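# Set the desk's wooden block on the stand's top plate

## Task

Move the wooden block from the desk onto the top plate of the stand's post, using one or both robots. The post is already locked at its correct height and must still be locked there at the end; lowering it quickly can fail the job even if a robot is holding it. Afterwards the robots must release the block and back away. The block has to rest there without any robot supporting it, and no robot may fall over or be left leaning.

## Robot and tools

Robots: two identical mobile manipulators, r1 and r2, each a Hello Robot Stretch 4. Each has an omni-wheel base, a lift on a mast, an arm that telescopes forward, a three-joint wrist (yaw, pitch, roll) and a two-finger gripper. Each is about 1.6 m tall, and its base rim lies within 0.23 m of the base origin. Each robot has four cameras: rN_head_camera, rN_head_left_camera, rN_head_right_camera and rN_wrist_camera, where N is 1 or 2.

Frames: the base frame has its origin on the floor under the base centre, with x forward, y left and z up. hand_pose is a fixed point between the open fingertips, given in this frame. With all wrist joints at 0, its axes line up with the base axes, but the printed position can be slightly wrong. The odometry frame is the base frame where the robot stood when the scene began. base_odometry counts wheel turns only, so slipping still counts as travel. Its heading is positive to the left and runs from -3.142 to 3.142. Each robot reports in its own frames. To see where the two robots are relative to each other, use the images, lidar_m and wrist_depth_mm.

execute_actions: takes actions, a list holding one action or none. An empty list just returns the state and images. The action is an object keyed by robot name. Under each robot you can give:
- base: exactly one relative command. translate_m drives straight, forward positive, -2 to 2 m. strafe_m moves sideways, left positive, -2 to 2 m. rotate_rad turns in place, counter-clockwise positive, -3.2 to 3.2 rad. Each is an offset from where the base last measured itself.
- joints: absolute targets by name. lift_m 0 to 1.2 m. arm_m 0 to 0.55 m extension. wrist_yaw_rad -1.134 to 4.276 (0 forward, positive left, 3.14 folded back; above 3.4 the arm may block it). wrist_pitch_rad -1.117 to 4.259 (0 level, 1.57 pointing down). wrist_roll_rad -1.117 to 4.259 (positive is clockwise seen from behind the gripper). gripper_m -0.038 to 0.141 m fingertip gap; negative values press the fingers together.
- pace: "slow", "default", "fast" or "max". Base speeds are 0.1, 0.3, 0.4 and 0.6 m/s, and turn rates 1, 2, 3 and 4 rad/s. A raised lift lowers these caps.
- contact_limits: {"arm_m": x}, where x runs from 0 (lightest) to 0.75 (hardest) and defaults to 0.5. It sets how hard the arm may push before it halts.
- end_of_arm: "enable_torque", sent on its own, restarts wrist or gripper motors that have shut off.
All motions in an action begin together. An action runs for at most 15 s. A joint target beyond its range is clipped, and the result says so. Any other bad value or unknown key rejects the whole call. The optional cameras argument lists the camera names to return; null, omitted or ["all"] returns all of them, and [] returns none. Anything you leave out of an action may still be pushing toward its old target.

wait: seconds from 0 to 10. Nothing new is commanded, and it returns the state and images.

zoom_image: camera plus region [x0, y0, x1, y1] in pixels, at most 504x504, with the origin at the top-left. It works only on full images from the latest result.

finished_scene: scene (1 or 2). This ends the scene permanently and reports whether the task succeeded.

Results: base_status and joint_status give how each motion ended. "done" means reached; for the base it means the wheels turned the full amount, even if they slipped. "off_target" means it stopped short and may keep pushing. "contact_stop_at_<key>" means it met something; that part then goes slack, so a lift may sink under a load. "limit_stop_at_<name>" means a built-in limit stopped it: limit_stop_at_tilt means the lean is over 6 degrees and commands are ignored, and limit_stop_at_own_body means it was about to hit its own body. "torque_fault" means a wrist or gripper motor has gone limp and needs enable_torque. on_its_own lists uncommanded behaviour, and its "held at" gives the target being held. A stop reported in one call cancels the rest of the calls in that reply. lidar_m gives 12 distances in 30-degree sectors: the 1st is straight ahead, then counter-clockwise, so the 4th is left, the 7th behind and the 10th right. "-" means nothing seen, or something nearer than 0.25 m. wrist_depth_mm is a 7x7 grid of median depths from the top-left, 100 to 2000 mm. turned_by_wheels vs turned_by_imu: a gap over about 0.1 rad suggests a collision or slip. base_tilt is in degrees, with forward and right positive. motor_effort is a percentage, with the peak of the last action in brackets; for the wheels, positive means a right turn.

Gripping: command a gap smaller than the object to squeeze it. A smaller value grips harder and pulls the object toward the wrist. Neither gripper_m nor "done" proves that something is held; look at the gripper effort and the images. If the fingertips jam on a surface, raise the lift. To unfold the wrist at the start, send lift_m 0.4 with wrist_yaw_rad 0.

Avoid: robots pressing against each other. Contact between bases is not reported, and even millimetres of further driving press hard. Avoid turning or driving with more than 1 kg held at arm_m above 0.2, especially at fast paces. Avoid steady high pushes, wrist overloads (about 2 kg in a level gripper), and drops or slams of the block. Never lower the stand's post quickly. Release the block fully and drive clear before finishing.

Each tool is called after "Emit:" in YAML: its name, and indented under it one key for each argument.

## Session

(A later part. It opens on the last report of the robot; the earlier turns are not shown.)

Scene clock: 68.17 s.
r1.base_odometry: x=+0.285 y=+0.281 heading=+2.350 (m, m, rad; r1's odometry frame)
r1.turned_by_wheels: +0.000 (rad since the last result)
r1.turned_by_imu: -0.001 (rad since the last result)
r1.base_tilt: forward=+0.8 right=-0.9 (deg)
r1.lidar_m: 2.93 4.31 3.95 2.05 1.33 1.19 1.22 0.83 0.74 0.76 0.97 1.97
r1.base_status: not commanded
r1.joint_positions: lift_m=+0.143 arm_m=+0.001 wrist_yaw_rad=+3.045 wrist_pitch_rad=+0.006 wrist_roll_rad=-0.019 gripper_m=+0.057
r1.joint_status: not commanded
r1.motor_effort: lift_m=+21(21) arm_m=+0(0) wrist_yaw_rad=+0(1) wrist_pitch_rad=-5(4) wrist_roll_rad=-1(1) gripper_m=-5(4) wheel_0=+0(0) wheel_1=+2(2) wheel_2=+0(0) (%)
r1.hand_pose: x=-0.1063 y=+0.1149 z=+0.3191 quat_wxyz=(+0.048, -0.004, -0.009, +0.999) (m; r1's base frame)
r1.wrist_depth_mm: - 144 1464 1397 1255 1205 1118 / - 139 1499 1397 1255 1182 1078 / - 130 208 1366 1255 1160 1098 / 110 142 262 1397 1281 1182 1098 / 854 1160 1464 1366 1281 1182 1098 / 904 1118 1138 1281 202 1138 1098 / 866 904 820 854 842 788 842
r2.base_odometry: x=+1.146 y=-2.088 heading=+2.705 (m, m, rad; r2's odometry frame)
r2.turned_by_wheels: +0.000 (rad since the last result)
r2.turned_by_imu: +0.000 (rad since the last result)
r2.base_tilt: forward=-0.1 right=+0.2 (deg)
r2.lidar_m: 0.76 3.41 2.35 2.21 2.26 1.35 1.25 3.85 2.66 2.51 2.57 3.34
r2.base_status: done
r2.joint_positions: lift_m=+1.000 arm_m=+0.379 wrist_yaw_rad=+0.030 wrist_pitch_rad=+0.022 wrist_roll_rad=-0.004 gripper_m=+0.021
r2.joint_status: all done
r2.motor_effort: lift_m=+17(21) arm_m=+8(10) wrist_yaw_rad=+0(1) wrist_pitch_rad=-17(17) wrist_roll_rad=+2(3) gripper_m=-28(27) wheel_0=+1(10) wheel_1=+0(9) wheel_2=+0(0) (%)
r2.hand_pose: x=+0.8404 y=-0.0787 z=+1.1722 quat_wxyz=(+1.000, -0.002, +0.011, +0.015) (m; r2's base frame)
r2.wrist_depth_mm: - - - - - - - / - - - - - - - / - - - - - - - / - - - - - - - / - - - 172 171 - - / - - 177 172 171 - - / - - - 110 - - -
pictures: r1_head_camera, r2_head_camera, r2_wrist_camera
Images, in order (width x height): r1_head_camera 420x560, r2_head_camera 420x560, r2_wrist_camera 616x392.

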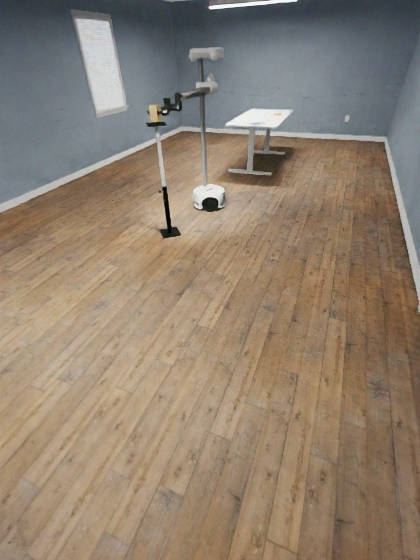

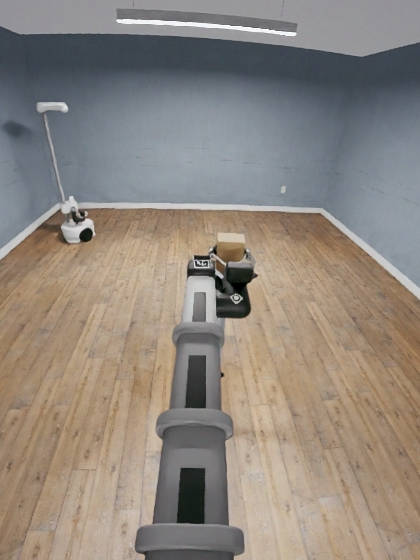

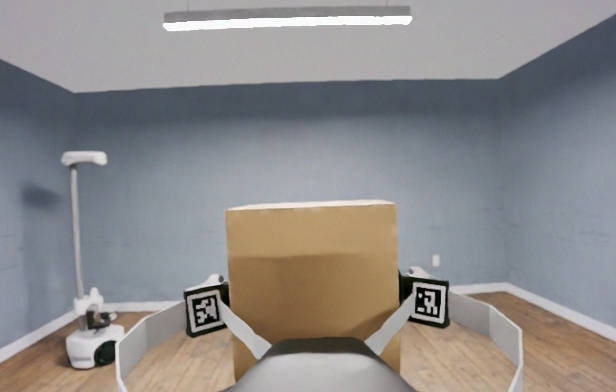

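Emit:
execute_actions:
  actions:
    - {"r2":{"joints":{"lift_m":0.98,"arm_m":0.368},"pace":"slow"}}
  cameras: ["r2_wrist_camera","r1_head_camera"]

Emit:
zoom_image:
  camera: "r1_head_camera"
  region: [130,90,190,140]

Scene clock: 79.90 s.
r1.base_odometry: x=+0.285 y=+0.281 heading=+2.350 (m, m, rad; r1's odometry frame)
r1.turned_by_wheels: +0.000 (rad since the last result)
r1.turned_by_imu: -0.001 (rad since the last result)
r1.base_tilt: forward=+1.0 right=-1.0 (deg)
r1.lidar_m: 2.96 4.30 3.95 2.06 1.31 1.20 1.23 0.83 0.74 0.76 0.97 1.96
r1.base_status: not commanded
r1.joint_positions: lift_m=+0.143 arm_m=+0.001 wrist_yaw_rad=+3.045 wrist_pitch_rad=+0.006 wrist_roll_rad=-0.019 gripper_m=+0.057
r1.joint_status: not commanded
r1.motor_effort: lift_m=+21(21) arm_m=+0(0) wrist_yaw_rad=+1(0) wrist_pitch_rad=-4(4) wrist_roll_rad=-1(0) gripper_m=-3(3) wheel_0=+0(0) wheel_1=+2(2) wheel_2=+0(0) (%)
r1.hand_pose: x=-0.1063 y=+0.1149 z=+0.3191 quat_wxyz=(+0.048, -0.004, -0.009, +0.999) (m; r1's base frame)
r1.wrist_depth_mm: - 144 1464 1397 1255 1118 1098 / - 139 1499 1397 1281 1182 1118 / - 130 208 1430 1281 1182 1118 / 111 142 262 1366 1255 1205 1098 / 866 1118 1464 1397 1281 1182 1098 / 917 1138 1118 1336 202 1160 1098 / 866 904 820 866 854 778 842
r2.base_odometry: x=+1.146 y=-2.088 heading=+2.705 (m, m, rad; r2's odometry frame)
r2.turned_by_wheels: +0.000 (rad since the last result)
r2.turned_by_imu: +0.000 (rad since the last result)
r2.base_tilt: forward=-0.1 right=+0.0 (deg)
r2.lidar_m: 0.77 3.41 2.36 2.20 2.25 1.36 1.24 3.86 2.68 2.50 2.55 3.32
r2.base_status: not commanded
r2.joint_positions: lift_m=+0.980 arm_m=+0.370 wrist_yaw_rad=+0.030 wrist_pitch_rad=+0.019 wrist_roll_rad=-0.004 gripper_m=+0.021
r2.joint_status: all done
r2.motor_effort: lift_m=+15(17) arm_m=-9(8) wrist_yaw_rad=-1(0) wrist_pitch_rad=-9(16) wrist_roll_rad=+1(3) gripper_m=-28(26) wheel_0=+1(1) wheel_1=-1(1) wheel_2=+0(0) (%)
r2.hand_pose: x=+0.8314 y=-0.0787 z=+1.1531 quat_wxyz=(+1.000, -0.002, +0.009, +0.015) (m; r2's base frame)
r2.wrist_depth_mm: - - - - - - - / - - - - - - - / - - - - - - - / - - - - - - - / - - - 172 170 - - / - - 179 172 171 - - / - - - 110 240 - -
pictures: r1_head_camera, r2_wrist_camera
Images, in order (width x height): r1_head_camera 420x560, r2_wrist_camera 616x392.

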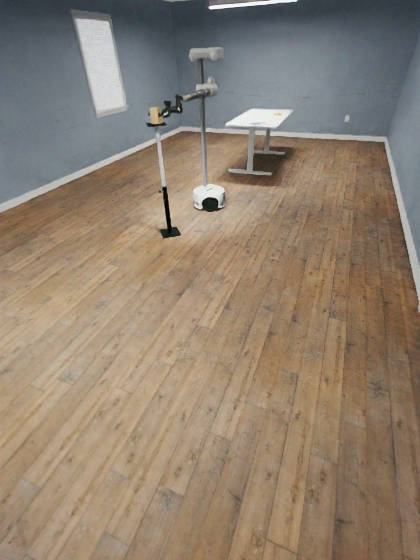

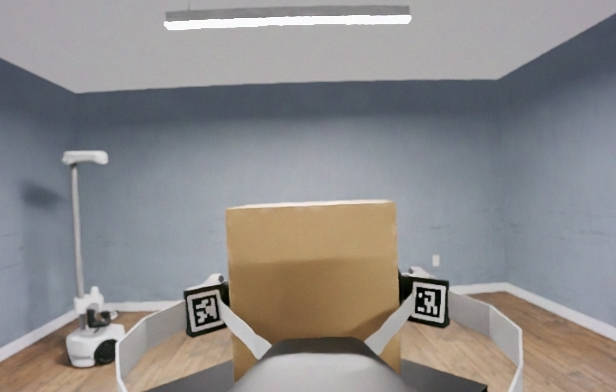

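Region (130, 90, 190, 140) of r1_head_camera's 420x560 image, scaled by 8.400, with more detail than that image has.

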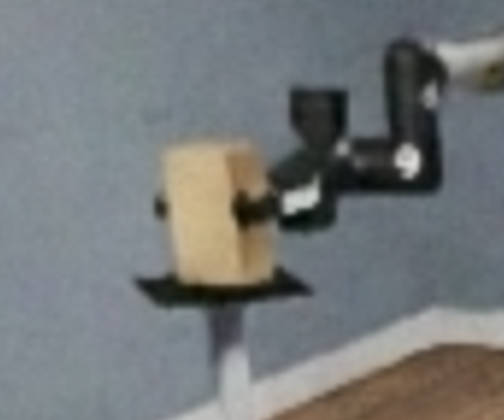

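Emit:
execute_actions:
  actions:
    - {"r2":{"joints":{"gripper_m":0.115}}}
  cameras: ["r2_wrist_camera"]

Emit:
execute_actions:
  actions:
    - {"r2":{"joints":{"arm_m":0},"base":{"translate_m":-0.25},"pace":"fast"}}
  cameras: ["r2_wrist_camera","r2_head_camera"]

Scene clock: 86.03 s.
r1.base_odometry: x=+0.285 y=+0.281 heading=+2.350 (m, m, rad; r1's odometry frame)
r1.turned_by_wheels: +0.000 (rad since the last result)
r1.turned_by_imu: -0.001 (rad since the last result)
r1.base_tilt: forward=+0.8 right=-0.9 (deg)
r1.lidar_m: 2.95 4.32 3.95 2.03 1.29 1.19 1.23 0.84 0.74 0.77 0.96 1.96
r1.base_status: not commanded
r1.joint_positions: lift_m=+0.143 arm_m=+0.001 wrist_yaw_rad=+3.045 wrist_pitch_rad=+0.006 wrist_roll_rad=-0.019 gripper_m=+0.057
r1.joint_status: not commanded
r1.motor_effort: lift_m=+21(21) arm_m=+0(0) wrist_yaw_rad=+1(0) wrist_pitch_rad=-4(4) wrist_roll_rad=+0(1) gripper_m=-3(4) wheel_0=+0(0) wheel_1=+2(2) wheel_2=+0(0) (%)
r1.hand_pose: x=-0.1063 y=+0.1149 z=+0.3191 quat_wxyz=(+0.048, -0.004, -0.009, +0.999) (m; r1's base frame)
r1.wrist_depth_mm: - 144 1537 1397 1255 1160 1098 / - 139 1499 1397 1281 1182 1118 / - 130 209 1397 1281 1182 1078 / 110 142 262 1397 1255 1160 1078 / 842 1118 1499 1336 1255 1160 1060 / 904 1138 1138 1308 202 1182 1098 / 866 904 798 854 854 778 842
r2.base_odometry: x=+1.146 y=-2.088 heading=+2.705 (m, m, rad; r2's odometry frame)
r2.turned_by_wheels: +0.000 (rad since the last result)
r2.turned_by_imu: +0.000 (rad since the last result)
r2.base_tilt: forward=-0.2 right=+0.1 (deg)
r2.lidar_m: 0.77 3.43 2.36 2.21 2.27 1.32 1.23 3.85 2.66 2.51 2.54 3.34
r2.base_status: not commanded
r2.joint_positions: lift_m=+0.980 arm_m=+0.369 wrist_yaw_rad=+0.030 wrist_pitch_rad=+0.018 wrist_roll_rad=-0.004 gripper_m=+0.115
r2.joint_status: all done
r2.motor_effort: lift_m=+15(15) arm_m=-8(9) wrist_yaw_rad=+0(0) wrist_pitch_rad=-8(10) wrist_roll_rad=+1(2) gripper_m=-2(27) wheel_0=+1(1) wheel_1=+0(0) wheel_2=+0(0) (%)
r2.hand_pose: x=+0.8313 y=-0.0787 z=+1.1533 quat_wxyz=(+1.000, -0.002, +0.009, +0.015) (m; r2's base frame)
r2.wrist_depth_mm: - - - - - - - / - - - - - - - / - - - - - - - / - - - - - - - / - - - 190 221 - - / - - 193 190 188 - - / - - - 110 - - -
pictures: r2_wrist_camera
Images, in order (width x height): r2_wrist_camera 616x392.

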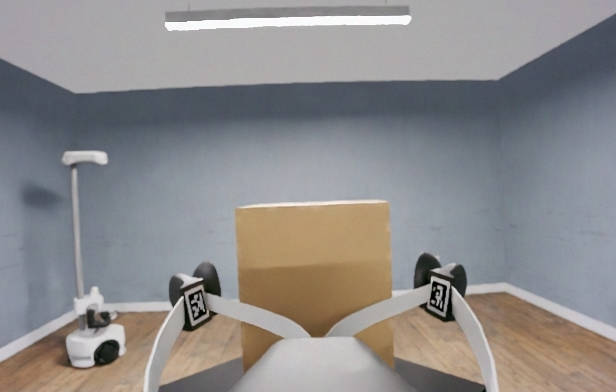

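Scene clock: 88.13 s.
r1.base_odometry: x=+0.285 y=+0.281 heading=+2.350 (m, m, rad; r1's odometry frame)
r1.turned_by_wheels: +0.000 (rad since the last result)
r1.turned_by_imu: +0.000 (rad since the last result)
r1.base_tilt: forward=+1.0 right=-1.0 (deg)
r1.lidar_m: 2.94 4.32 3.95 2.06 1.32 1.19 1.23 0.81 0.75 0.77 0.97 1.96
r1.base_status: not commanded
r1.joint_positions: lift_m=+0.143 arm_m=+0.001 wrist_yaw_rad=+3.045 wrist_pitch_rad=+0.006 wrist_roll_rad=-0.019 gripper_m=+0.057
r1.joint_status: not commanded
r1.motor_effort: lift_m=+21(21) arm_m=+0(0) wrist_yaw_rad=+0(0) wrist_pitch_rad=-4(4) wrist_roll_rad=+0(0) gripper_m=-3(2) wheel_0=+0(0) wheel_1=+2(2) wheel_2=+0(0) (%)
r1.hand_pose: x=-0.1063 y=+0.1149 z=+0.3191 quat_wxyz=(+0.048, -0.004, -0.009, +0.999) (m; r1's base frame)
r1.wrist_depth_mm: - 144 1537 1430 1255 1160 1118 / - 140 1464 1397 1308 1160 1078 / - 130 208 1397 1255 1160 1078 / 110 142 262 1336 1255 1205 1098 / 866 1118 1464 1336 1281 1182 1118 / 917 1138 1138 1336 202 1138 1078 / 866 904 831 866 854 768 866
r2.base_odometry: x=+1.372 y=-2.194 heading=+2.705 (m, m, rad; r2's odometry frame)
r2.turned_by_wheels: +0.000 (rad since the last result)
r2.turned_by_imu: +0.000 (rad since the last result)
r2.base_tilt: forward=-0.1 right=+0.1 (deg)
r2.lidar_m: 0.98 3.36 2.32 2.19 2.26 1.06 0.99 1.01 2.66 2.52 2.56 3.36
r2.base_status: done
r2.joint_positions: lift_m=+0.980 arm_m=+0.001 wrist_yaw_rad=+0.030 wrist_pitch_rad=+0.018 wrist_roll_rad=-0.004 gripper_m=+0.115
r2.joint_status: all done
r2.motor_effort: lift_m=+15(15) arm_m=-8(10) wrist_yaw_rad=-1(1) wrist_pitch_rad=-6(7) wrist_roll_rad=+3(2) gripper_m=-3(2) wheel_0=-1(6) wheel_1=-2(4) wheel_2=+0(10) (%)
r2.hand_pose: x=+0.4633 y=-0.0788 z=+1.1534 quat_wxyz=(+1.000, -0.002, +0.009, +0.015) (m; r2's base frame)
r2.wrist_depth_mm: - - - - - - - / - - - - - - - / - - - - - - - / - - - - - - - / - - - - - - - / - - 202 - - - - / - - - 110 - - -
pictures: r2_head_camera, r2_wrist_camera
Images, in order (width x height): r2_head_camera 420x560, r2_wrist_camera 616x392.

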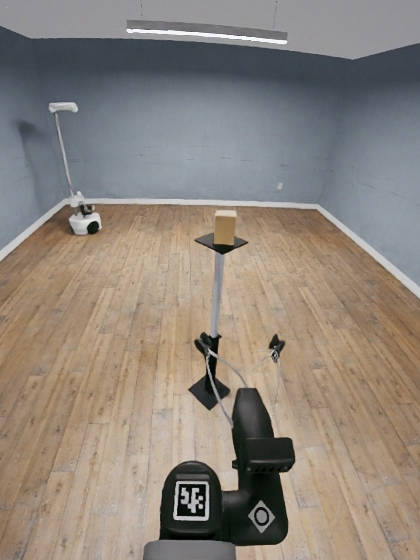

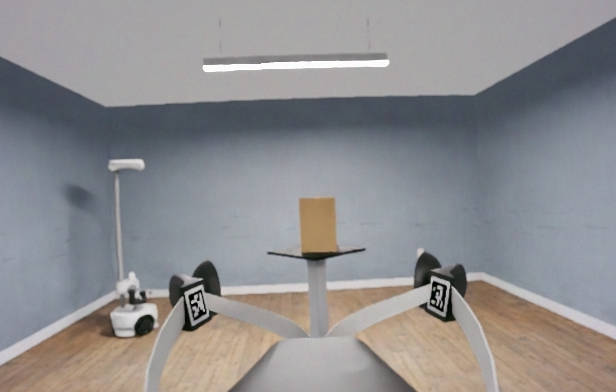

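Emit:
finished_scene:
  scene: 2

The scene is finished: the task was done.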